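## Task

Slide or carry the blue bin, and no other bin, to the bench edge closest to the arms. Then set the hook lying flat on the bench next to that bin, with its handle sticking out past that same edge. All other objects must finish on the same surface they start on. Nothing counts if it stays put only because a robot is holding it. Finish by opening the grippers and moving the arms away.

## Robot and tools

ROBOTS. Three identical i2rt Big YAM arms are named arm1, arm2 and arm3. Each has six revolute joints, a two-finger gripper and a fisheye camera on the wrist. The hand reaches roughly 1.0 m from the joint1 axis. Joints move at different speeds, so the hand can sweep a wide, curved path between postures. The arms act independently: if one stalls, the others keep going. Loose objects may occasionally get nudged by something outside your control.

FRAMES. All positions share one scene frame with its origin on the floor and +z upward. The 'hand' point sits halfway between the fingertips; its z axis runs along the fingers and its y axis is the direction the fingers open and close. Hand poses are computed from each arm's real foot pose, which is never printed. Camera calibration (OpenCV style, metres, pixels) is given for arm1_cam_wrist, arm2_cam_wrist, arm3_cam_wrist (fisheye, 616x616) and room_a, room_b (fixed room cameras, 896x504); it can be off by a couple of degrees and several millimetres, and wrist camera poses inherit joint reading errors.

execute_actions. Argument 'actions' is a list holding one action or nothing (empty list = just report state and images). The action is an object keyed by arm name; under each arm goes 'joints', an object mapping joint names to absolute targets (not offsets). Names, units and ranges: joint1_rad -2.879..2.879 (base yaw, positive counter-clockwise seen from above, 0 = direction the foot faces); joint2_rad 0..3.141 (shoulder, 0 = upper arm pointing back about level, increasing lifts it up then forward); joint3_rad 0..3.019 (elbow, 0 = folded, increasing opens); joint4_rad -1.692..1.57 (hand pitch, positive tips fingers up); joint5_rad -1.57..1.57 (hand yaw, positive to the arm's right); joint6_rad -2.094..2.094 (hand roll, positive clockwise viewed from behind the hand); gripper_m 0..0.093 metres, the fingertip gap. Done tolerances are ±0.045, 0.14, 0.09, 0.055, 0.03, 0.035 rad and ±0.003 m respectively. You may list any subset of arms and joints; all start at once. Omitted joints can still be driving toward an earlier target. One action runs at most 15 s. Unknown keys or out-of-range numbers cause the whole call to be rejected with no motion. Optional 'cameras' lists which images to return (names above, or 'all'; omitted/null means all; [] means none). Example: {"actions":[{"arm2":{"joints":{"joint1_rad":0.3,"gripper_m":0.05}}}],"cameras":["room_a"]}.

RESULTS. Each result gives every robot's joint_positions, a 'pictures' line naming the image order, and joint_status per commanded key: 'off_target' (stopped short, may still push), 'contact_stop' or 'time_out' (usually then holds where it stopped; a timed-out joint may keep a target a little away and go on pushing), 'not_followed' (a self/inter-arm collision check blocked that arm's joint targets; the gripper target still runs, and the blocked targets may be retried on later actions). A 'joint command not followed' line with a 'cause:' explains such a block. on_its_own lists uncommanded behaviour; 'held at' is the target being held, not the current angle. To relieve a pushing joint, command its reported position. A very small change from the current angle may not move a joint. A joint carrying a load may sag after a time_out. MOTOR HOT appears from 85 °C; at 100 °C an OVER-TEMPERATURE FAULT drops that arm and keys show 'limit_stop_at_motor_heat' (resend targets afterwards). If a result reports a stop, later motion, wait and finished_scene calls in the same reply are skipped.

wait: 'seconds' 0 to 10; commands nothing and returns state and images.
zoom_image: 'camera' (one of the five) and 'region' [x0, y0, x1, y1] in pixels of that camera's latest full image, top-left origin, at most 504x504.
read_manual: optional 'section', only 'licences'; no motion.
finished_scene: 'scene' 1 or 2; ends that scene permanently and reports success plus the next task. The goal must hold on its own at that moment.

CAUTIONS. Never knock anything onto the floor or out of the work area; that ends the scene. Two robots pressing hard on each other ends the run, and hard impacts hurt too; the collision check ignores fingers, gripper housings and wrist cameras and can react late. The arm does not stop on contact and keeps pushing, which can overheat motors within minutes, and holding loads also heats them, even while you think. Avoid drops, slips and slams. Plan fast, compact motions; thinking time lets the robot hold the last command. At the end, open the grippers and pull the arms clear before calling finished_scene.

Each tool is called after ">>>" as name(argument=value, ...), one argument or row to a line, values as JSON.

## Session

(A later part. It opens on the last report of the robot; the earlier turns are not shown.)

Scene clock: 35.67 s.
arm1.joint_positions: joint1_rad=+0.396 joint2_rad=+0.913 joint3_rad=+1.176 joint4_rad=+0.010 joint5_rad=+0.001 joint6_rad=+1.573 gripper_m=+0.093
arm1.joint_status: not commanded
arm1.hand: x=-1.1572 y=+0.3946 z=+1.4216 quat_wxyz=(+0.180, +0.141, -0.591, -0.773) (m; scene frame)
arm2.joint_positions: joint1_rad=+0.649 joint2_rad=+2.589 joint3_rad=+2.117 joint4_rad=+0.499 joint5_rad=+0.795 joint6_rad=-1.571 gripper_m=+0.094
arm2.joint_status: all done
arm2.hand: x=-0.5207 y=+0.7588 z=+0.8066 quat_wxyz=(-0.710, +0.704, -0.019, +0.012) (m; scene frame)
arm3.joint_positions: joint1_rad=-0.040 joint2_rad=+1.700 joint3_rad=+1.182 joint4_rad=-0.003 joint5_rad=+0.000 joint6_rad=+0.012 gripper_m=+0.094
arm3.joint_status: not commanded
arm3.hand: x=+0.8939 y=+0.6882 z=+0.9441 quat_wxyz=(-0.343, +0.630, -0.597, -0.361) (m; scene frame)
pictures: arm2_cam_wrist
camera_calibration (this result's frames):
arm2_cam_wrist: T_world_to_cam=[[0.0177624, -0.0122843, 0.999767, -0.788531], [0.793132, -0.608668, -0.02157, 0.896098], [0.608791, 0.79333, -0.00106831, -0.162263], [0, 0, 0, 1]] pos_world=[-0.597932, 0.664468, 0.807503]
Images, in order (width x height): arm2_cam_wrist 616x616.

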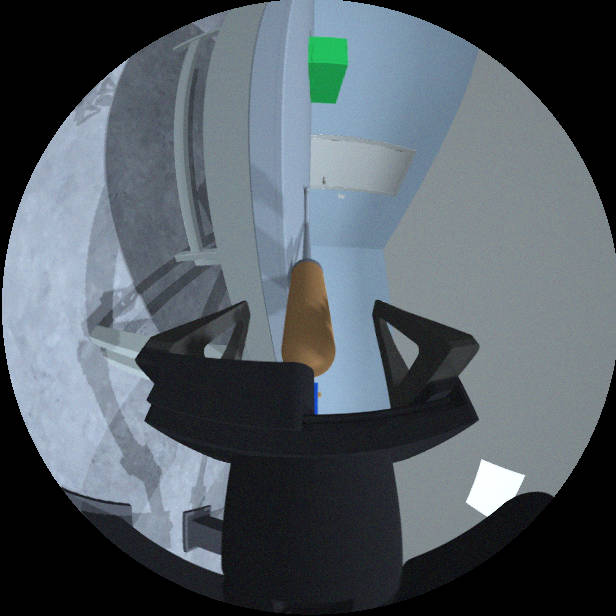

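>>> execute_actions(
  actions=[
    {"arm2":{"joints":{"gripper_m":0}}},
  ],
  cameras=[],
)

>>> execute_actions(
  actions=[
    {"arm2":{"joints":{"joint2_rad":2.2,"joint3_rad":2.0,"joint4_rad":0.7}}},
  ],
  cameras=[],
)

>>> execute_actions(
  actions=[
    {"arm2":{"joints":{"joint1_rad":-0.728,"joint2_rad":2.17,"joint3_rad":1.75,"joint4_rad":0.75,"joint5_rad":-0.409}},"arm3":{"joints":{"joint1_rad":-0.1,"joint2_rad":2.0,"joint3_rad":2.0,"joint4_rad":0.65,"joint5_rad":0.93}}},
  ],
  cameras=["arm2_cam_wrist","room_a"],
)

Scene clock: 36.63 s.
arm1.joint_positions: joint1_rad=+0.396 joint2_rad=+0.913 joint3_rad=+1.176 joint4_rad=+0.010 joint5_rad=+0.001 joint6_rad=+1.573 gripper_m=+0.093
arm1.joint_status: not commanded
arm1.hand: x=-1.1572 y=+0.3946 z=+1.4216 quat_wxyz=(+0.180, +0.141, -0.591, -0.773) (m; scene frame)
arm2.joint_positions: joint1_rad=+0.649 joint2_rad=+2.592 joint3_rad=+2.119 joint4_rad=+0.495 joint5_rad=+0.796 joint6_rad=-1.572 gripper_m=+0.030
arm2.joint_status: gripper_m off_target (ended at +0.030, target +0.000)
arm2.hand: x=-0.5207 y=+0.7588 z=+0.8041 quat_wxyz=(-0.709, +0.705, -0.017, +0.014) (m; scene frame)
arm3.joint_positions: joint1_rad=-0.040 joint2_rad=+1.700 joint3_rad=+1.182 joint4_rad=-0.003 joint5_rad=+0.000 joint6_rad=+0.012 gripper_m=+0.094
arm3.joint_status: not commanded
arm3.hand: x=+0.8939 y=+0.6882 z=+0.9441 quat_wxyz=(-0.343, +0.630, -0.597, -0.361) (m; scene frame)
pictures: none
No camera images: the call's "cameras" was empty. Leave "cameras" out to get every camera's image.

Scene clock: 38.47 s.
arm1.joint_positions: joint1_rad=+0.396 joint2_rad=+0.913 joint3_rad=+1.176 joint4_rad=+0.010 joint5_rad=+0.001 joint6_rad=+1.573 gripper_m=+0.093
arm1.joint_status: not commanded
arm1.hand: x=-1.1572 y=+0.3946 z=+1.4216 quat_wxyz=(+0.180, +0.141, -0.591, -0.773) (m; scene frame)
arm2.joint_positions: joint1_rad=+0.649 joint2_rad=+2.246 joint3_rad=+1.966 joint4_rad=+0.676 joint5_rad=+0.802 joint6_rad=-1.577 gripper_m=+0.030
arm2.joint_status: all done
arm2.hand: x=-0.4833 y=+0.7201 z=+1.0574 quat_wxyz=(-0.790, +0.598, -0.110, -0.075) (m; scene frame)
arm3.joint_positions: joint1_rad=-0.040 joint2_rad=+1.700 joint3_rad=+1.182 joint4_rad=-0.003 joint5_rad=+0.000 joint6_rad=+0.012 gripper_m=+0.094
arm3.joint_status: not commanded
arm3.hand: x=+0.8939 y=+0.6882 z=+0.9441 quat_wxyz=(-0.343, +0.630, -0.597, -0.361) (m; scene frame)
pictures: none
No camera images: the call's "cameras" was empty. Leave "cameras" out to get every camera's image.

Scene clock: 40.93 s.
arm1.joint_positions: joint1_rad=+0.396 joint2_rad=+0.913 joint3_rad=+1.176 joint4_rad=+0.010 joint5_rad=+0.001 joint6_rad=+1.573 gripper_m=+0.093
arm1.joint_status: not commanded
arm1.hand: x=-1.1572 y=+0.3946 z=+1.4216 quat_wxyz=(+0.180, +0.141, -0.591, -0.773) (m; scene frame)
arm2.joint_positions: joint1_rad=-0.724 joint2_rad=+2.231 joint3_rad=+1.724 joint4_rad=+0.700 joint5_rad=-0.413 joint6_rad=-1.577 gripper_m=+0.030
arm2.joint_status: all done
arm2.hand: x=+0.4625 y=+0.7552 z=+0.9584 quat_wxyz=(-0.756, +0.644, -0.034, +0.111) (m; scene frame)
arm3.joint_positions: joint1_rad=-0.099 joint2_rad=+1.980 joint3_rad=+1.973 joint4_rad=+0.639 joint5_rad=+0.927 joint6_rad=+0.009 gripper_m=+0.094
arm3.joint_status: all done
arm3.hand: x=+1.0680 y=+0.7688 z=+1.3136 quat_wxyz=(-0.709, +0.006, -0.565, -0.422) (m; scene frame)
pictures: arm2_cam_wrist, room_a
camera_calibration (this result's frames):
arm2_cam_wrist: T_world_to_cam=[[-0.117177, -0.14853, 0.981941, -0.775397], [0.685725, -0.727315, -0.0281859, 0.26293], [0.718367, 0.670039, 0.187076, -0.895748], [0, 0, 0, 1]] pos_world=[0.372319, 0.676249, 0.936377]
Images, in order (width x height): arm2_cam_wrist 616x616, room_a 896x504.

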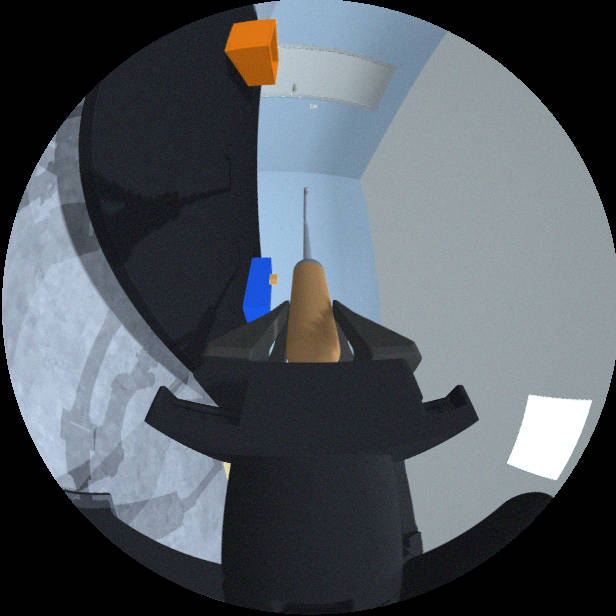

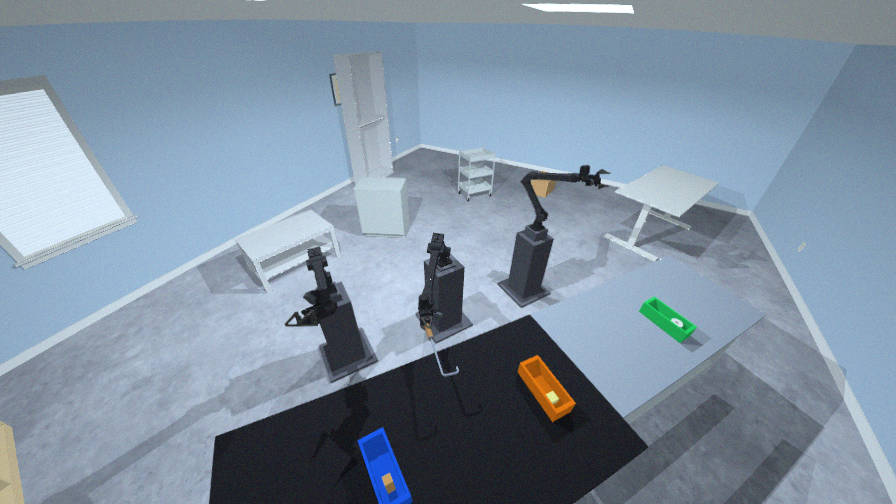

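>>> execute_actions(
  actions=[],
)

Scene clock: 41.37 s.
arm1.joint_positions: joint1_rad=+0.396 joint2_rad=+0.913 joint3_rad=+1.176 joint4_rad=+0.010 joint5_rad=+0.001 joint6_rad=+1.573 gripper_m=+0.093
arm1.joint_status: not commanded
arm1.hand: x=-1.1572 y=+0.3946 z=+1.4216 quat_wxyz=(+0.180, +0.141, -0.591, -0.773) (m; scene frame)
arm2.joint_positions: joint1_rad=-0.724 joint2_rad=+2.231 joint3_rad=+1.724 joint4_rad=+0.700 joint5_rad=-0.413 joint6_rad=-1.577 gripper_m=+0.030
arm2.joint_status: all done
arm2.hand: x=+0.4625 y=+0.7552 z=+0.9584 quat_wxyz=(-0.756, +0.644, -0.034, +0.111) (m; scene frame)
arm3.joint_positions: joint1_rad=-0.099 joint2_rad=+1.980 joint3_rad=+1.973 joint4_rad=+0.639 joint5_rad=+0.927 joint6_rad=+0.009 gripper_m=+0.094
arm3.joint_status: all done
arm3.hand: x=+1.0680 y=+0.7688 z=+1.3136 quat_wxyz=(-0.709, +0.006, -0.565, -0.422) (m; scene frame)
pictures: arm1_cam_wrist, arm2_cam_wrist, arm3_cam_wrist, room_a, room_b
camera_calibration (this result's frames):
arm1_cam_wrist: T_world_to_cam=[[-0.103517, 0.226597, -0.968472, 1.16524], [-0.46735, -0.870602, -0.153744, 0.0289359], [-0.877991, 0.4367, 0.196022, -1.34372], [0, 0, 0, 1]] pos_world=[-1.04562, 0.347952, 1.39635]
arm2_cam_wrist: T_world_to_cam=[[-0.117177, -0.14853, 0.981941, -0.775397], [0.685725, -0.727315, -0.0281859, 0.26293], [0.718367, 0.670039, 0.187076, -0.895748], [0, 0, 0, 1]] pos_world=[0.372319, 0.676249, 0.936377]
arm3_cam_wrist: T_world_to_cam=[[0.622278, -0.62946, -0.46535, 0.435733], [-0.451036, 0.197559, -0.870366, 1.48093], [0.639795, 0.751499, -0.160973, -0.924323], [0, 0, 0, 1]] pos_world=[0.988182, 0.676333, 1.34293]
Images, in order (width x height): arm1_cam_wrist 616x616, arm2_cam_wrist 616x616, arm3_cam_wrist 616x616, room_a 896x504, room_b 896x504.

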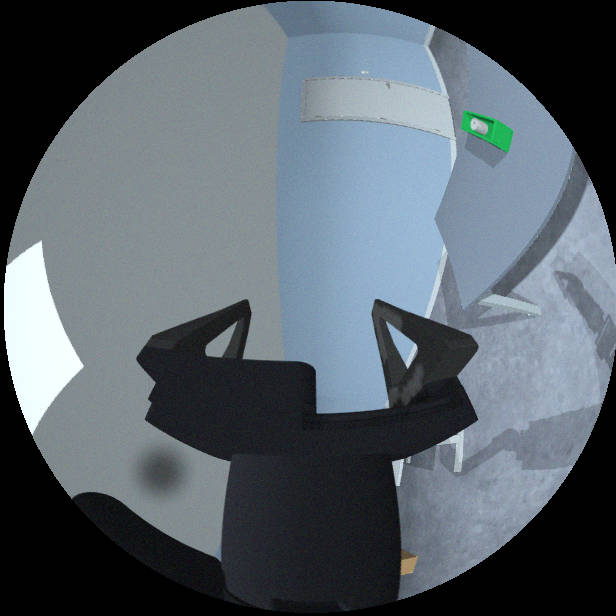

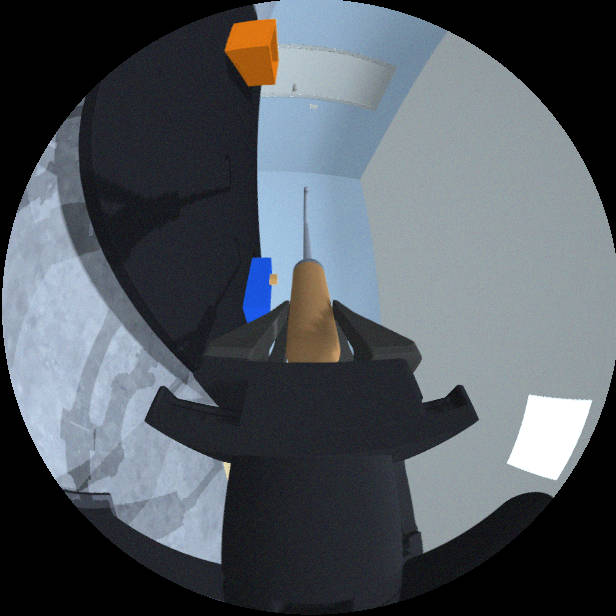

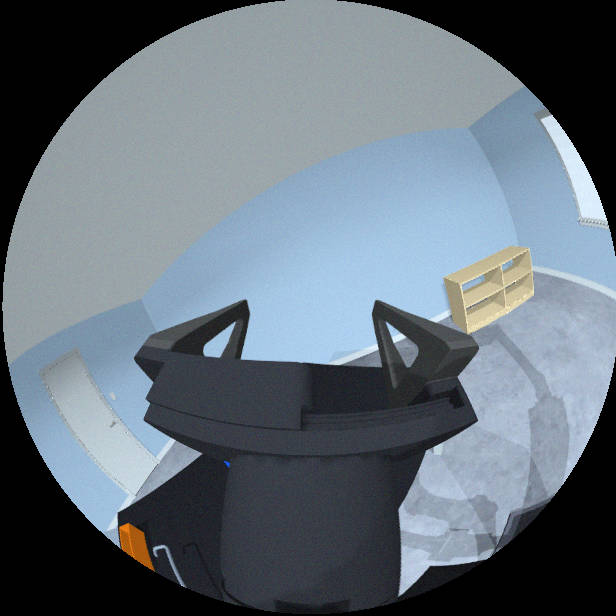

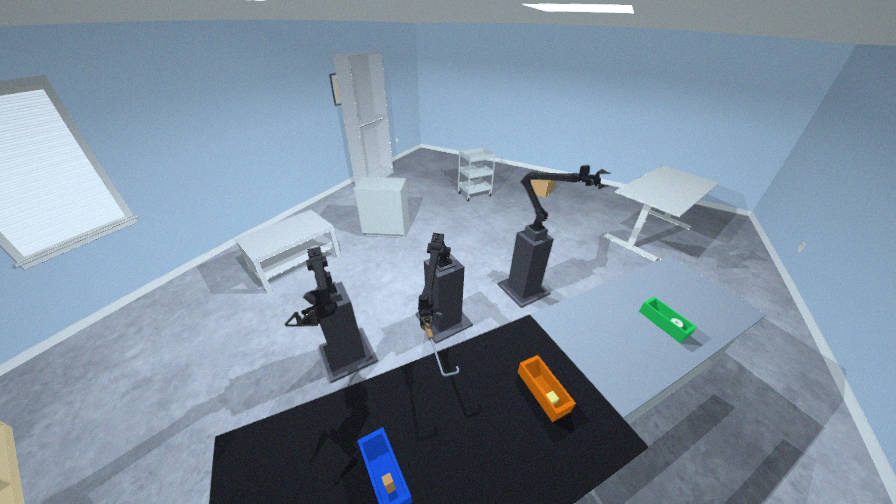

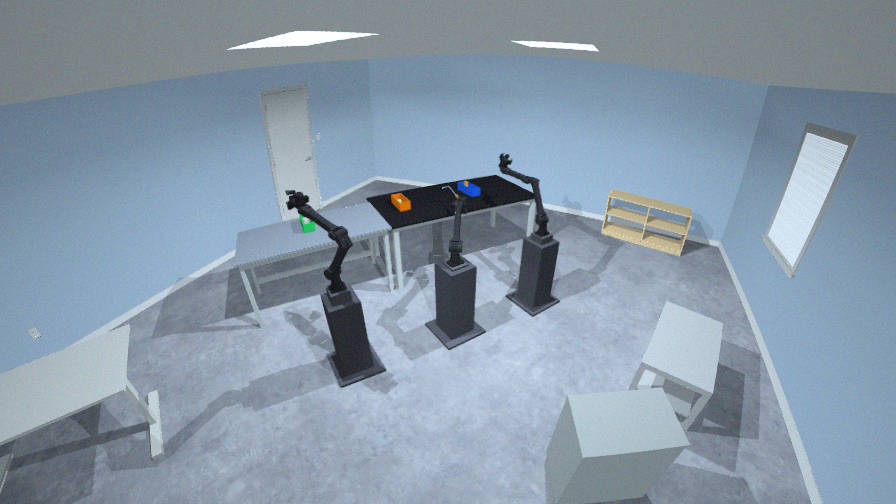

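>>> execute_actions(
  actions=[
    {"arm2":{"joints":{"joint2_rad":2.34}}},
  ],
  cameras=["arm2_cam_wrist","room_a"],
)

Scene clock: 42.67 s.
arm1.joint_positions: joint1_rad=+0.396 joint2_rad=+0.913 joint3_rad=+1.176 joint4_rad=+0.010 joint5_rad=+0.001 joint6_rad=+1.573 gripper_m=+0.093
arm1.joint_status: not commanded
arm1.hand: x=-1.1572 y=+0.3946 z=+1.4216 quat_wxyz=(+0.180, +0.141, -0.591, -0.773) (m; scene frame)
arm2.joint_positions: joint1_rad=-0.724 joint2_rad=+2.394 joint3_rad=+1.713 joint4_rad=+0.715 joint5_rad=-0.412 joint6_rad=-1.578 gripper_m=+0.030
arm2.joint_status: all done
arm2.hand: x=+0.4668 y=+0.7579 z=+0.8176 quat_wxyz=(-0.710, +0.696, -0.062, +0.085) (m; scene frame)
arm3.joint_positions: joint1_rad=-0.099 joint2_rad=+1.980 joint3_rad=+1.973 joint4_rad=+0.639 joint5_rad=+0.927 joint6_rad=+0.009 gripper_m=+0.094
arm3.joint_status: not commanded
arm3.hand: x=+1.0680 y=+0.7688 z=+1.3136 quat_wxyz=(-0.709, +0.006, -0.565, -0.422) (m; scene frame)
pictures: arm2_cam_wrist, room_a
camera_calibration (this result's frames):
arm2_cam_wrist: T_world_to_cam=[[-0.0273005, -0.0206111, 0.999415, -0.789404], [0.68255, -0.73083, 0.00357283, 0.236224], [0.730329, 0.682248, 0.0340202, -0.763965], [0, 0, 0, 1]] pos_world=[0.375159, 0.677583, 0.814088]
Images, in order (width x height): arm2_cam_wrist 616x616, room_a 896x504.

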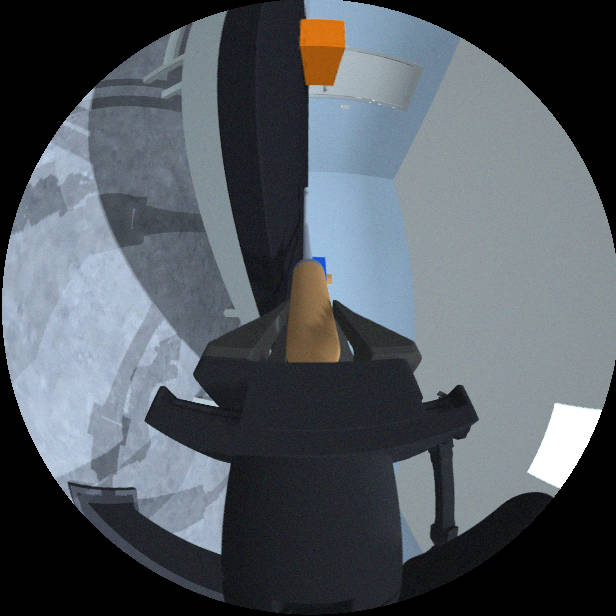

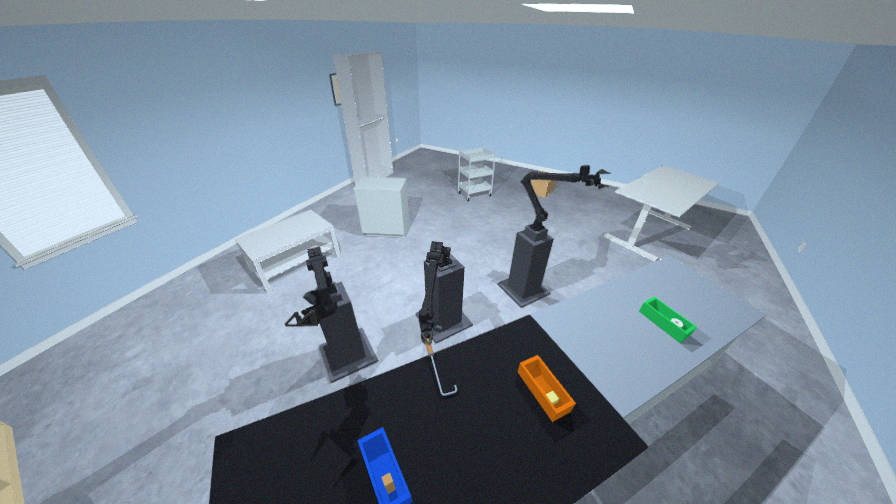

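>>> execute_actions(
  actions=[
    {"arm2":{"joints":{"joint2_rad":2.362}}},
  ],
  cameras=["arm2_cam_wrist"],
)

Scene clock: 43.23 s.
arm1.joint_positions: joint1_rad=+0.396 joint2_rad=+0.913 joint3_rad=+1.176 joint4_rad=+0.010 joint5_rad=+0.001 joint6_rad=+1.573 gripper_m=+0.093
arm1.joint_status: not commanded
arm1.hand: x=-1.1572 y=+0.3946 z=+1.4216 quat_wxyz=(+0.180, +0.141, -0.591, -0.773) (m; scene frame)
arm2.joint_positions: joint1_rad=-0.724 joint2_rad=+2.394 joint3_rad=+1.713 joint4_rad=+0.715 joint5_rad=-0.412 joint6_rad=-1.578 gripper_m=+0.030
arm2.joint_status: all done
arm2.hand: x=+0.4668 y=+0.7579 z=+0.8176 quat_wxyz=(-0.710, +0.696, -0.062, +0.085) (m; scene frame)
arm3.joint_positions: joint1_rad=-0.099 joint2_rad=+1.980 joint3_rad=+1.973 joint4_rad=+0.639 joint5_rad=+0.927 joint6_rad=+0.009 gripper_m=+0.094
arm3.joint_status: not commanded
arm3.hand: x=+1.0680 y=+0.7688 z=+1.3136 quat_wxyz=(-0.709, +0.006, -0.565, -0.422) (m; scene frame)
pictures: arm2_cam_wrist
camera_calibration (this result's frames):
arm2_cam_wrist: T_world_to_cam=[[-0.0273005, -0.0206111, 0.999415, -0.789404], [0.68255, -0.73083, 0.00357283, 0.236224], [0.730329, 0.682248, 0.0340202, -0.763965], [0, 0, 0, 1]] pos_world=[0.375159, 0.677583, 0.814088]
Images, in order (width x height): arm2_cam_wrist 616x616.

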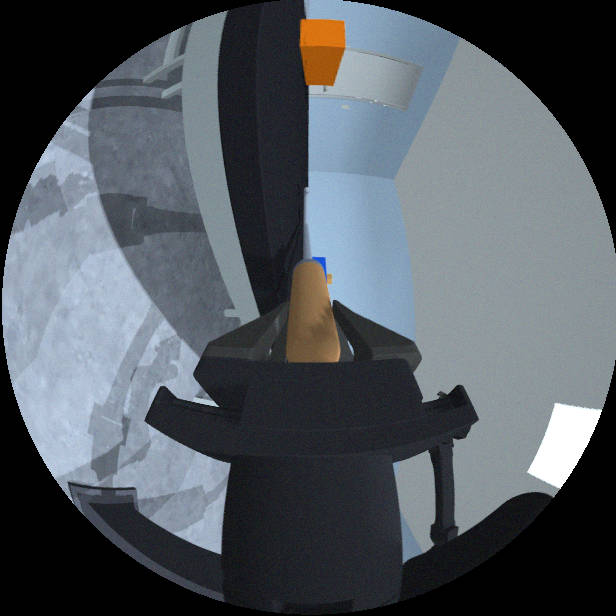

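>>> execute_actions(
  actions=[
    {"arm2":{"joints":{"joint2_rad":2.415}}},
  ],
  cameras=["arm2_cam_wrist"],
)

Scene clock: 43.90 s.
arm1.joint_positions: joint1_rad=+0.396 joint2_rad=+0.913 joint3_rad=+1.176 joint4_rad=+0.010 joint5_rad=+0.001 joint6_rad=+1.573 gripper_m=+0.093
arm1.joint_status: not commanded
arm1.hand: x=-1.1572 y=+0.3946 z=+1.4216 quat_wxyz=(+0.180, +0.141, -0.591, -0.773) (m; scene frame)
arm2.joint_positions: joint1_rad=-0.724 joint2_rad=+2.413 joint3_rad=+1.713 joint4_rad=+0.725 joint5_rad=-0.412 joint6_rad=-1.578 gripper_m=+0.030
arm2.joint_status: all done
arm2.hand: x=+0.4665 y=+0.7572 z=+0.8035 quat_wxyz=(-0.707, +0.699, -0.063, +0.084) (m; scene frame)
arm3.joint_positions: joint1_rad=-0.099 joint2_rad=+1.980 joint3_rad=+1.973 joint4_rad=+0.639 joint5_rad=+0.927 joint6_rad=+0.009 gripper_m=+0.094
arm3.joint_status: not commanded
arm3.hand: x=+1.0680 y=+0.7688 z=+1.3136 quat_wxyz=(-0.709, +0.006, -0.565, -0.422) (m; scene frame)
pictures: arm2_cam_wrist
camera_calibration (this result's frames):
arm2_cam_wrist: T_world_to_cam=[[-0.0221329, -0.0127747, 0.999673, -0.783948], [0.682483, -0.730878, 0.00577048, 0.234265], [0.730566, 0.682388, 0.024895, -0.7557], [0, 0, 0, 1]] pos_world=[0.374856, 0.676885, 0.801154]
Images, in order (width x height): arm2_cam_wrist 616x616.

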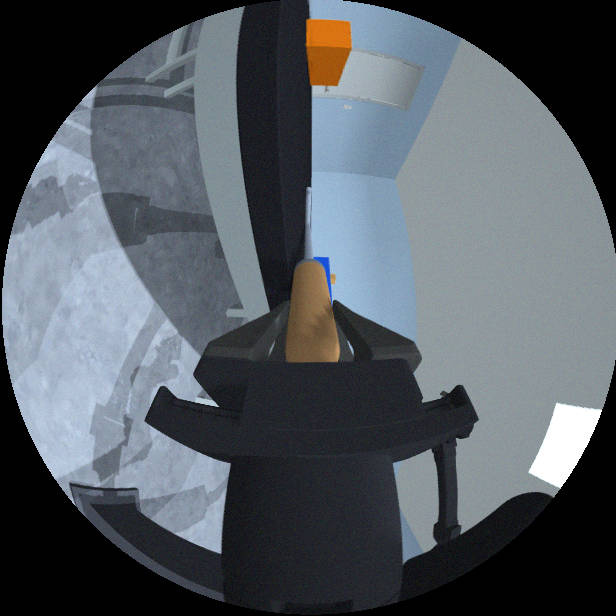

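Touched down. Release.

>>> execute_actions(
  actions=[
    {"arm2":{"joints":{"gripper_m":0.093}}},
  ],
  cameras=["arm2_cam_wrist","room_a"],
)

Scene clock: 44.77 s.
arm1.joint_positions: joint1_rad=+0.396 joint2_rad=+0.913 joint3_rad=+1.176 joint4_rad=+0.010 joint5_rad=+0.001 joint6_rad=+1.573 gripper_m=+0.093
arm1.joint_status: not commanded
arm1.hand: x=-1.1572 y=+0.3946 z=+1.4216 quat_wxyz=(+0.180, +0.141, -0.591, -0.773) (m; scene frame)
arm2.joint_positions: joint1_rad=-0.724 joint2_rad=+2.413 joint3_rad=+1.713 joint4_rad=+0.728 joint5_rad=-0.412 joint6_rad=-1.578 gripper_m=+0.093
arm2.joint_status: all done
arm2.hand: x=+0.4665 y=+0.7572 z=+0.8043 quat_wxyz=(-0.708, +0.698, -0.063, +0.084) (m; scene frame)
arm3.joint_positions: joint1_rad=-0.099 joint2_rad=+1.980 joint3_rad=+1.973 joint4_rad=+0.639 joint5_rad=+0.927 joint6_rad=+0.009 gripper_m=+0.094
arm3.joint_status: not commanded
arm3.hand: x=+1.0680 y=+0.7688 z=+1.3136 quat_wxyz=(-0.709, +0.006, -0.565, -0.422) (m; scene frame)
pictures: arm2_cam_wrist, room_a
camera_calibration (this result's frames):
arm2_cam_wrist: T_world_to_cam=[[-0.0241279, -0.0155676, 0.999588, -0.781629], [0.682503, -0.730865, 0.00509164, 0.234793], [0.730484, 0.682345, 0.0282591, -0.758335], [0, 0, 0, 1]] pos_world=[0.374846, 0.67688, 0.801541]
Images, in order (width x height): arm2_cam_wrist 616x616, room_a 896x504.

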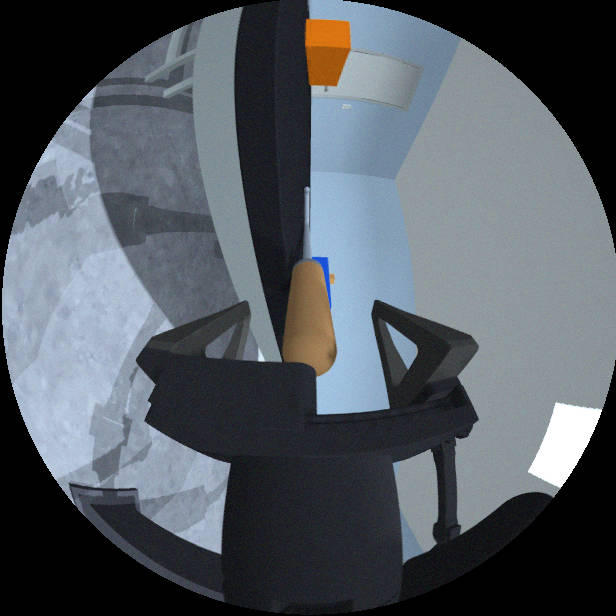

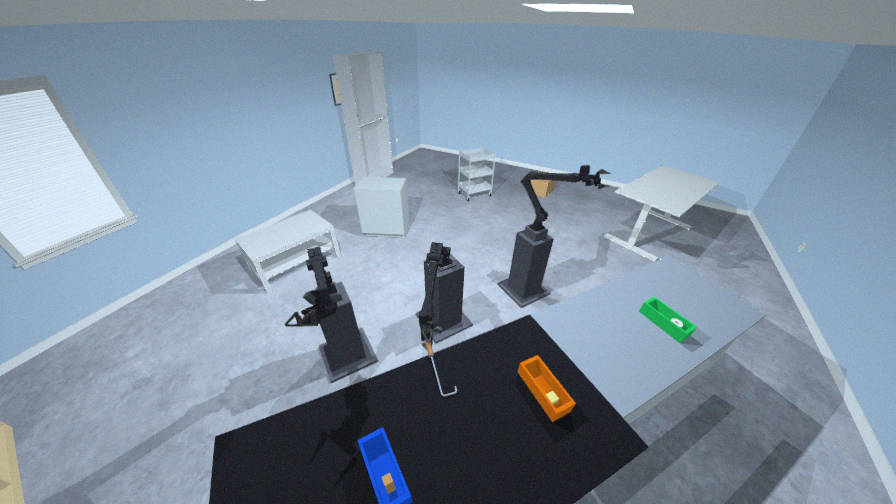

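>>> execute_actions(
  actions=[
    {"arm2":{"joints":{"joint1_rad":-0.88}}},
  ],
  cameras=["room_a"],
)

Scene clock: 46.30 s.
arm1.joint_positions: joint1_rad=+0.396 joint2_rad=+0.913 joint3_rad=+1.176 joint4_rad=+0.010 joint5_rad=+0.001 joint6_rad=+1.573 gripper_m=+0.093
arm1.joint_status: not commanded
arm1.hand: x=-1.1572 y=+0.3946 z=+1.4216 quat_wxyz=(+0.180, +0.141, -0.591, -0.773) (m; scene frame)
arm2.joint_positions: joint1_rad=-0.877 joint2_rad=+2.413 joint3_rad=+1.713 joint4_rad=+0.728 joint5_rad=-0.410 joint6_rad=-1.578 gripper_m=+0.093
arm2.joint_status: all done
arm2.hand: x=+0.5759 y=+0.6794 z=+0.8060 quat_wxyz=(-0.700, +0.690, -0.116, +0.139) (m; scene frame)
arm3.joint_positions: joint1_rad=-0.099 joint2_rad=+1.980 joint3_rad=+1.973 joint4_rad=+0.639 joint5_rad=+0.927 joint6_rad=+0.009 gripper_m=+0.094
arm3.joint_status: not commanded
arm3.hand: x=+1.0680 y=+0.7688 z=+1.3136 quat_wxyz=(-0.709, +0.006, -0.565, -0.422) (m; scene frame)
pictures: room_a
Images, in order (width x height): room_a 896x504.

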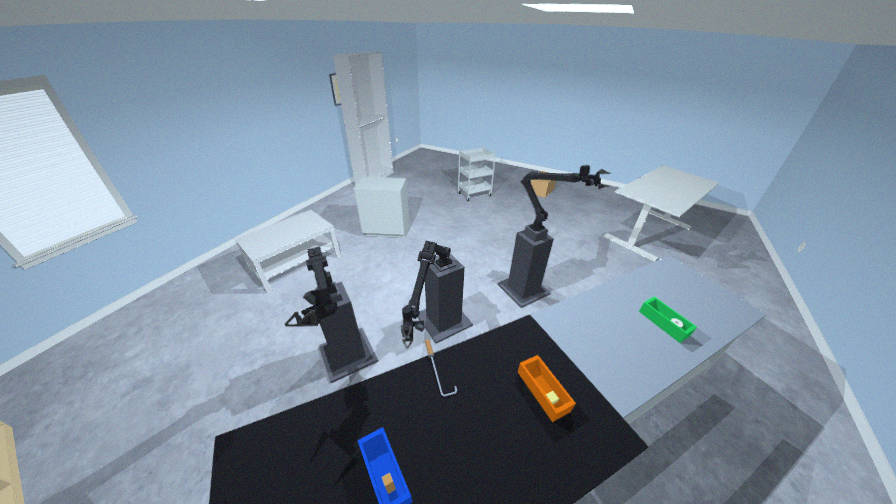

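>>> execute_actions(
  actions=[
    {"arm2":{"joints":{"joint2_rad":2.1}}},
  ],
  cameras=[],
)

>>> execute_actions(
  actions=[
    {"arm2":{"joints":{"joint1_rad":0.1,"joint2_rad":1.2,"joint3_rad":1.2}}},
  ],
  cameras=["room_a"],
)

Scene clock: 48.00 s.
arm1.joint_positions: joint1_rad=+0.396 joint2_rad=+0.913 joint3_rad=+1.176 joint4_rad=+0.010 joint5_rad=+0.001 joint6_rad=+1.573 gripper_m=+0.093
arm1.joint_status: not commanded
arm1.hand: x=-1.1572 y=+0.3946 z=+1.4216 quat_wxyz=(+0.180, +0.141, -0.591, -0.773) (m; scene frame)
arm2.joint_positions: joint1_rad=-0.877 joint2_rad=+2.099 joint3_rad=+1.744 joint4_rad=+0.747 joint5_rad=-0.410 joint6_rad=-1.578 gripper_m=+0.093
arm2.joint_status: all done
arm2.hand: x=+0.5528 y=+0.6609 z=+1.0928 quat_wxyz=(-0.793, +0.571, -0.042, +0.208) (m; scene frame)
arm3.joint_positions: joint1_rad=-0.099 joint2_rad=+1.980 joint3_rad=+1.973 joint4_rad=+0.639 joint5_rad=+0.927 joint6_rad=+0.009 gripper_m=+0.094
arm3.joint_status: not commanded
arm3.hand: x=+1.0680 y=+0.7688 z=+1.3136 quat_wxyz=(-0.709, +0.006, -0.565, -0.422) (m; scene frame)
pictures: none
No camera images: the call's "cameras" was empty. Leave "cameras" out to get every camera's image.

Scene clock: 49.77 s.
arm1.joint_positions: joint1_rad=+0.396 joint2_rad=+0.913 joint3_rad=+1.176 joint4_rad=+0.010 joint5_rad=+0.001 joint6_rad=+1.573 gripper_m=+0.093
arm1.joint_status: not commanded
arm1.hand: x=-1.1572 y=+0.3946 z=+1.4216 quat_wxyz=(+0.180, +0.141, -0.591, -0.773) (m; scene frame)
arm2.joint_positions: joint1_rad=+0.096 joint2_rad=+1.200 joint3_rad=+1.198 joint4_rad=+0.747 joint5_rad=-0.412 joint6_rad=-1.578 gripper_m=+0.093
arm2.joint_status: all done
arm2.hand: x=-0.1567 y=+0.4895 z=+1.3736 quat_wxyz=(-0.882, +0.376, +0.230, -0.167) (m; scene frame)
arm3.joint_positions: joint1_rad=-0.099 joint2_rad=+1.980 joint3_rad=+1.973 joint4_rad=+0.639 joint5_rad=+0.927 joint6_rad=+0.009 gripper_m=+0.094
arm3.joint_status: not commanded
arm3.hand: x=+1.0680 y=+0.7688 z=+1.3136 quat_wxyz=(-0.709, +0.006, -0.565, -0.422) (m; scene frame)
pictures: room_a
Images, in order (width x height): room_a 896x504.

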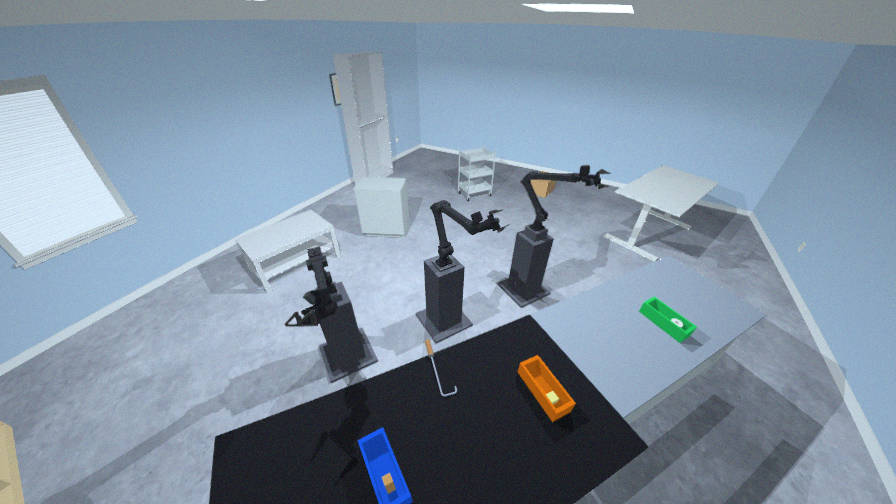

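>>> execute_actions(
  actions=[
    {"arm3":{"joints":{"joint1_rad":0.62,"joint2_rad":2.42,"joint5_rad":0.91}}},
  ],
  cameras=["arm3_cam_wrist","room_a"],
)

Scene clock: 52.03 s.
arm1.joint_positions: joint1_rad=+0.396 joint2_rad=+0.913 joint3_rad=+1.176 joint4_rad=+0.010 joint5_rad=+0.001 joint6_rad=+1.573 gripper_m=+0.093
arm1.joint_status: not commanded
arm1.hand: x=-1.1572 y=+0.3946 z=+1.4216 quat_wxyz=(+0.180, +0.141, -0.591, -0.773) (m; scene frame)
arm2.joint_positions: joint1_rad=+0.096 joint2_rad=+1.200 joint3_rad=+1.198 joint4_rad=+0.747 joint5_rad=-0.412 joint6_rad=-1.578 gripper_m=+0.093
arm2.joint_status: not commanded
arm2.hand: x=-0.1567 y=+0.4895 z=+1.3736 quat_wxyz=(-0.882, +0.376, +0.230, -0.167) (m; scene frame)
arm3.joint_positions: joint1_rad=+0.615 joint2_rad=+2.424 joint3_rad=+1.974 joint4_rad=+0.642 joint5_rad=+0.909 joint6_rad=+0.009 gripper_m=+0.094
arm3.joint_status: all done
arm3.hand: x=+0.4653 y=+0.7545 z=+0.9500 quat_wxyz=(-0.542, +0.382, -0.546, -0.513) (m; scene frame)
pictures: arm3_cam_wrist, room_a
camera_calibration (this result's frames):
arm3_cam_wrist: T_world_to_cam=[[0.975514, -0.161129, -0.149699, -0.184992], [-0.207568, -0.449435, -0.868864, 1.26896], [0.0727188, 0.878661, -0.471875, -0.12323], [0, 0, 0, 1]] pos_world=[0.452819, 0.648785, 1.01671]
Images, in order (width x height): arm3_cam_wrist 616x616, room_a 896x504.

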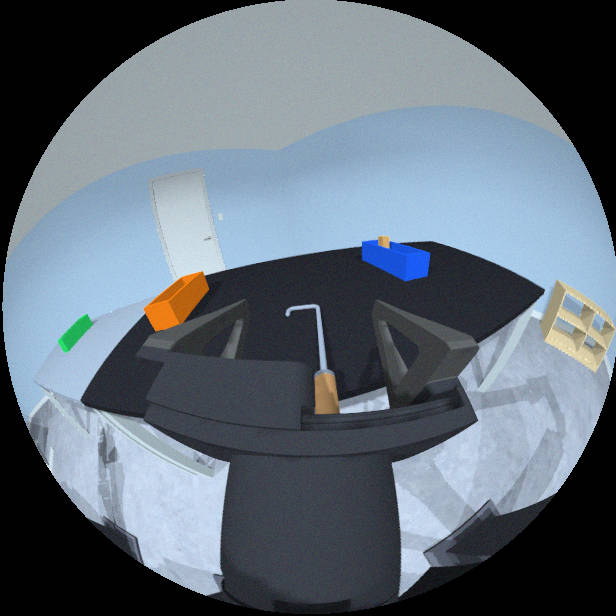

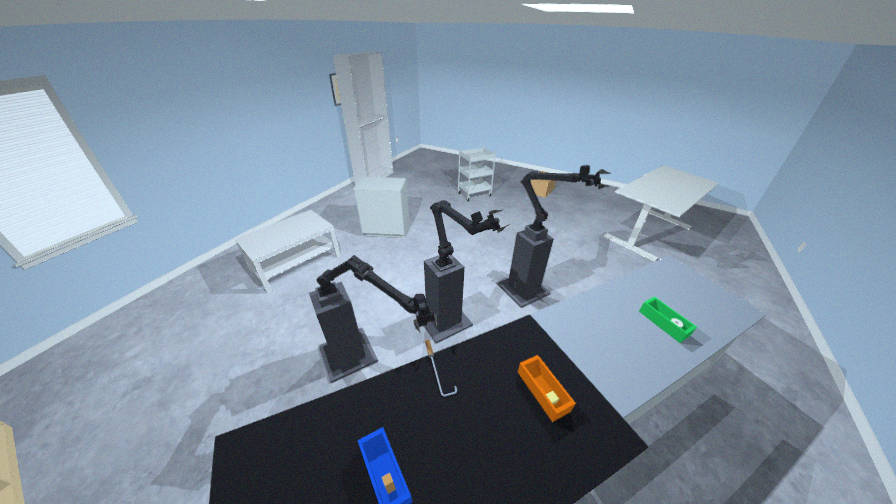

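>>> execute_actions(
  actions=[
    {"arm3":{"joints":{"joint2_rad":2.565}}},
  ],
  cameras=["arm3_cam_wrist","room_a"],
)

Scene clock: 53.13 s.
arm1.joint_positions: joint1_rad=+0.396 joint2_rad=+0.913 joint3_rad=+1.176 joint4_rad=+0.010 joint5_rad=+0.001 joint6_rad=+1.573 gripper_m=+0.093
arm1.joint_status: not commanded
arm1.hand: x=-1.1572 y=+0.3946 z=+1.4216 quat_wxyz=(+0.180, +0.141, -0.591, -0.773) (m; scene frame)
arm2.joint_positions: joint1_rad=+0.096 joint2_rad=+1.200 joint3_rad=+1.198 joint4_rad=+0.747 joint5_rad=-0.412 joint6_rad=-1.578 gripper_m=+0.093
arm2.joint_status: not commanded
arm2.hand: x=-0.1567 y=+0.4895 z=+1.3736 quat_wxyz=(-0.882, +0.376, +0.230, -0.167) (m; scene frame)
arm3.joint_positions: joint1_rad=+0.615 joint2_rad=+2.576 joint3_rad=+1.974 joint4_rad=+0.642 joint5_rad=+0.909 joint6_rad=+0.009 gripper_m=+0.094
arm3.joint_status: all done
arm3.hand: x=+0.4667 y=+0.7537 z=+0.8203 quat_wxyz=(-0.545, +0.437, -0.547, -0.461) (m; scene frame)
pictures: arm3_cam_wrist, room_a
camera_calibration (this result's frames):
arm3_cam_wrist: T_world_to_cam=[[0.984518, -0.172228, -0.0325897, -0.297813], [-0.123114, -0.547093, -0.827969, 1.15686], [0.12477, 0.819163, -0.559826, -0.0910885], [0, 0, 0, 1]] pos_world=[0.446993, 0.656234, 0.897145]
Images, in order (width x height): arm3_cam_wrist 616x616, room_a 896x504.

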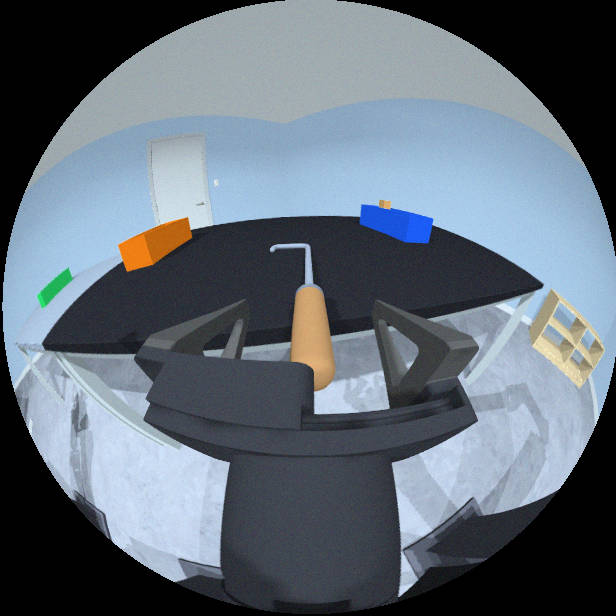

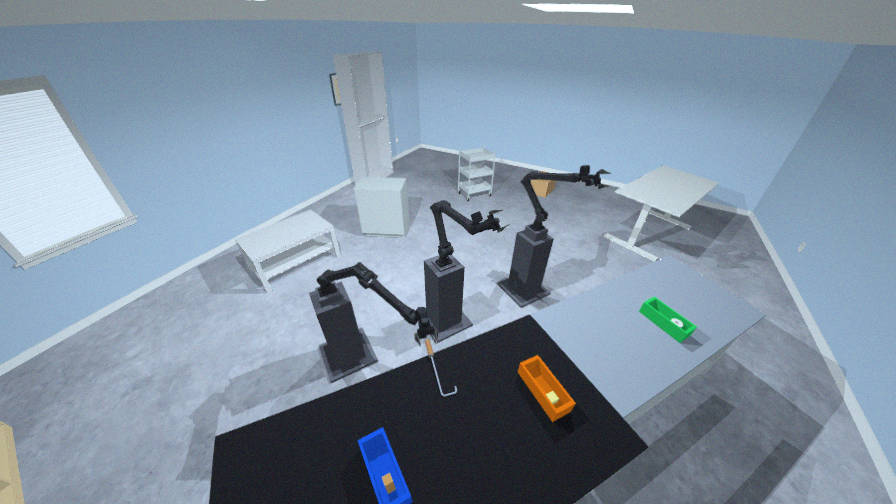

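Centred. Need z≈.795.

>>> execute_actions(
  actions=[
    {"arm3":{"joints":{"joint2_rad":2.615}}},
  ],
  cameras=["arm3_cam_wrist"],
)

Scene clock: 54.07 s.
arm1.joint_positions: joint1_rad=+0.396 joint2_rad=+0.913 joint3_rad=+1.176 joint4_rad=+0.010 joint5_rad=+0.001 joint6_rad=+1.573 gripper_m=+0.093
arm1.joint_status: not commanded
arm1.hand: x=-1.1572 y=+0.3946 z=+1.4216 quat_wxyz=(+0.180, +0.141, -0.591, -0.773) (m; scene frame)
arm2.joint_positions: joint1_rad=+0.096 joint2_rad=+1.200 joint3_rad=+1.198 joint4_rad=+0.747 joint5_rad=-0.412 joint6_rad=-1.578 gripper_m=+0.093
arm2.joint_status: not commanded
arm2.hand: x=-0.1567 y=+0.4895 z=+1.3736 quat_wxyz=(-0.882, +0.376, +0.230, -0.167) (m; scene frame)
arm3.joint_positions: joint1_rad=+0.615 joint2_rad=+2.588 joint3_rad=+1.974 joint4_rad=+0.642 joint5_rad=+0.909 joint6_rad=+0.009 gripper_m=+0.094
arm3.joint_status: all done
arm3.hand: x=+0.4673 y=+0.7530 z=+0.8103 quat_wxyz=(-0.546, +0.441, -0.547, -0.457) (m; scene frame)
pictures: arm3_cam_wrist
camera_calibration (this result's frames):
arm3_cam_wrist: T_world_to_cam=[[0.984727, -0.172525, -0.0234218, -0.306202], [-0.116741, -0.554467, -0.823977, 1.14759], [0.12917, 0.814126, -0.566139, -0.0893748], [0, 0, 0, 1]] pos_world=[0.447041, 0.656236, 0.887817]
Images, in order (width x height): arm3_cam_wrist 616x616.

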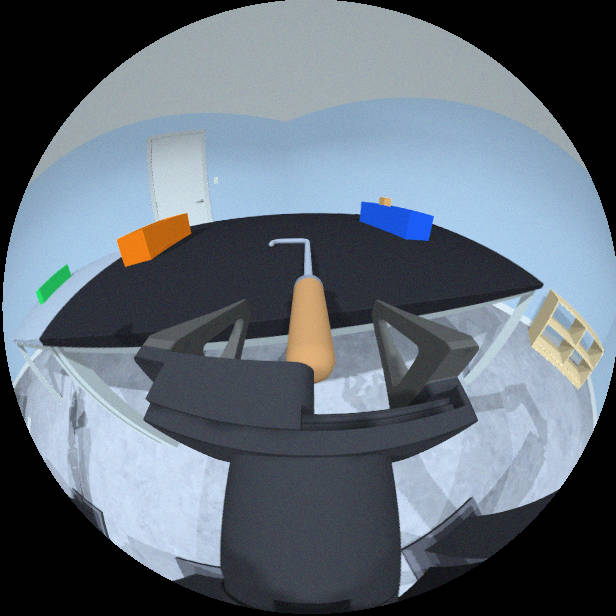

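>>> execute_actions(
  actions=[
    {"arm3":{"joints":{"joint2_rad":2.635}}},
  ],
  cameras=["arm3_cam_wrist"],
)

Scene clock: 54.87 s.
arm1.joint_positions: joint1_rad=+0.396 joint2_rad=+0.913 joint3_rad=+1.176 joint4_rad=+0.010 joint5_rad=+0.001 joint6_rad=+1.573 gripper_m=+0.093
arm1.joint_status: not commanded
arm1.hand: x=-1.1572 y=+0.3946 z=+1.4216 quat_wxyz=(+0.180, +0.141, -0.591, -0.773) (m; scene frame)
arm2.joint_positions: joint1_rad=+0.096 joint2_rad=+1.200 joint3_rad=+1.198 joint4_rad=+0.747 joint5_rad=-0.412 joint6_rad=-1.578 gripper_m=+0.093
arm2.joint_status: not commanded
arm2.hand: x=-0.1567 y=+0.4895 z=+1.3736 quat_wxyz=(-0.882, +0.376, +0.230, -0.167) (m; scene frame)
arm3.joint_positions: joint1_rad=+0.615 joint2_rad=+2.611 joint3_rad=+1.974 joint4_rad=+0.642 joint5_rad=+0.909 joint6_rad=+0.009 gripper_m=+0.094
arm3.joint_status: all done
arm3.hand: x=+0.4688 y=+0.7514 z=+0.7906 quat_wxyz=(-0.546, +0.449, -0.547, -0.448) (m; scene frame)
pictures: arm3_cam_wrist
camera_calibration (this result's frames):
arm3_cam_wrist: T_world_to_cam=[[0.98493, -0.172869, -0.00537241, -0.322531], [-0.104295, -0.568872, -0.815786, 1.12913], [0.137968, 0.804052, -0.578329, -0.0863367], [0, 0, 0, 1]] pos_world=[0.447345, 0.655996, 0.869467]
Images, in order (width x height): arm3_cam_wrist 616x616.

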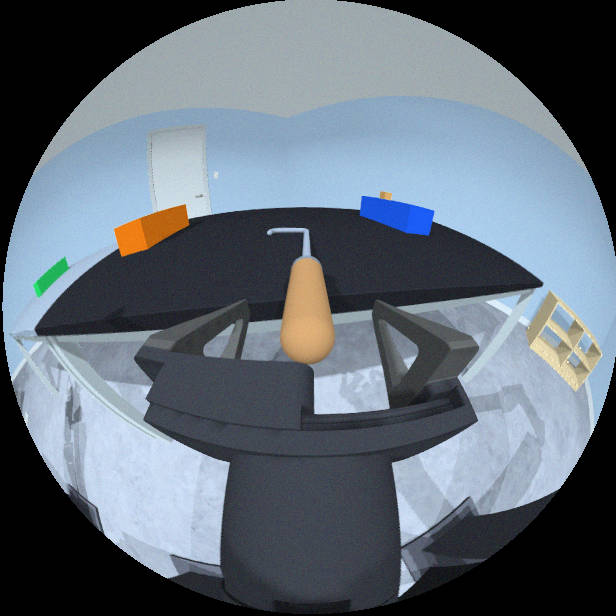

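>>> execute_actions(
  actions=[
    {"arm3":{"joints":{"gripper_m":0.0}}},
  ],
  cameras=["arm3_cam_wrist"],
)

Scene clock: 55.63 s.
arm1.joint_positions: joint1_rad=+0.396 joint2_rad=+0.913 joint3_rad=+1.176 joint4_rad=+0.010 joint5_rad=+0.001 joint6_rad=+1.573 gripper_m=+0.093
arm1.joint_status: not commanded
arm1.hand: x=-1.1572 y=+0.3946 z=+1.4216 quat_wxyz=(+0.180, +0.141, -0.591, -0.773) (m; scene frame)
arm2.joint_positions: joint1_rad=+0.096 joint2_rad=+1.200 joint3_rad=+1.198 joint4_rad=+0.747 joint5_rad=-0.412 joint6_rad=-1.578 gripper_m=+0.093
arm2.joint_status: not commanded
arm2.hand: x=-0.1567 y=+0.4895 z=+1.3736 quat_wxyz=(-0.882, +0.376, +0.230, -0.167) (m; scene frame)
arm3.joint_positions: joint1_rad=+0.615 joint2_rad=+2.611 joint3_rad=+1.974 joint4_rad=+0.642 joint5_rad=+0.907 joint6_rad=+0.009 gripper_m=+0.030
arm3.joint_status: gripper_m off_target (ended at +0.030, target +0.000)
arm3.hand: x=+0.4685 y=+0.7515 z=+0.7906 quat_wxyz=(-0.545, +0.450, -0.546, -0.449) (m; scene frame)
pictures: arm3_cam_wrist
camera_calibration (this result's frames):
arm3_cam_wrist: T_world_to_cam=[[0.985323, -0.170615, -0.00537707, -0.324013], [-0.102999, -0.569125, -0.815774, 1.12871], [0.136123, 0.804355, -0.578345, -0.0856964], [0, 0, 0, 1]] pos_world=[0.447178, 0.656024, 0.869466]
Images, in order (width x height): arm3_cam_wrist 616x616.

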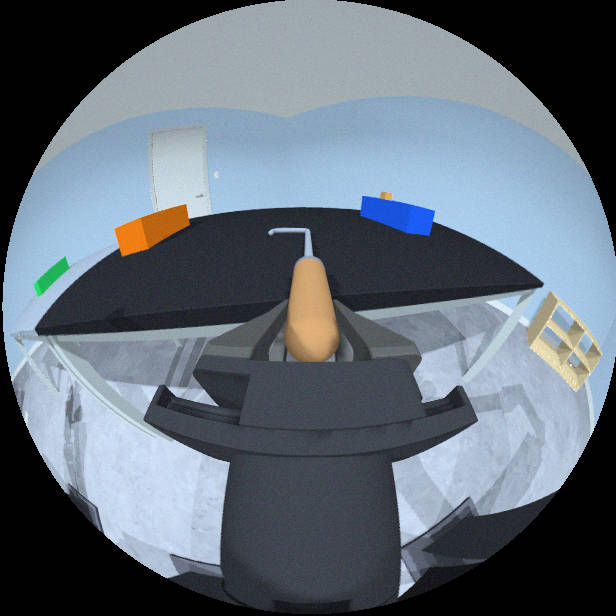

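>>> execute_actions(
  actions=[
    {"arm3":{"joints":{"joint2_rad":2.535,"joint6_rad":-0.5}}},
  ],
  cameras=["arm3_cam_wrist"],
)

Scene clock: 57.27 s.
arm1.joint_positions: joint1_rad=+0.396 joint2_rad=+0.913 joint3_rad=+1.176 joint4_rad=+0.010 joint5_rad=+0.001 joint6_rad=+1.573 gripper_m=+0.093
arm1.joint_status: not commanded
arm1.hand: x=-1.1572 y=+0.3946 z=+1.4216 quat_wxyz=(+0.180, +0.141, -0.591, -0.773) (m; scene frame)
arm2.joint_positions: joint1_rad=+0.096 joint2_rad=+1.200 joint3_rad=+1.198 joint4_rad=+0.747 joint5_rad=-0.412 joint6_rad=-1.578 gripper_m=+0.093
arm2.joint_status: not commanded
arm2.hand: x=-0.1567 y=+0.4895 z=+1.3736 quat_wxyz=(-0.882, +0.376, +0.230, -0.167) (m; scene frame)
arm3.joint_positions: joint1_rad=+0.615 joint2_rad=+2.579 joint3_rad=+1.974 joint4_rad=+0.642 joint5_rad=+0.906 joint6_rad=-0.472 gripper_m=+0.030
arm3.joint_status: all done
arm3.hand: x=+0.4663 y=+0.7537 z=+0.8178 quat_wxyz=(-0.639, +0.556, -0.426, -0.318) (m; scene frame)
pictures: arm3_cam_wrist
camera_calibration (this result's frames):
arm3_cam_wrist: T_world_to_cam=[[0.886288, -0.158227, 0.435268, -0.644843], [0.252325, -0.623128, -0.740299, 0.965193], [0.388363, 0.765947, -0.512346, -0.214065], [0, 0, 0, 1]] pos_world=[0.411109, 0.66337, 0.885535]
Images, in order (width x height): arm3_cam_wrist 616x616.

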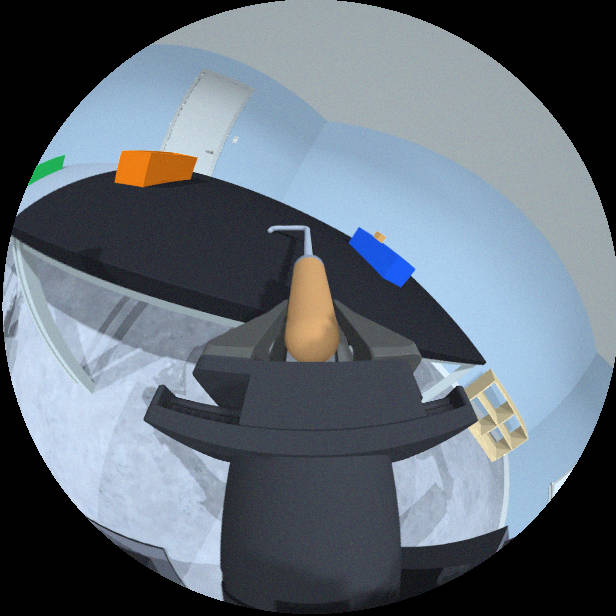

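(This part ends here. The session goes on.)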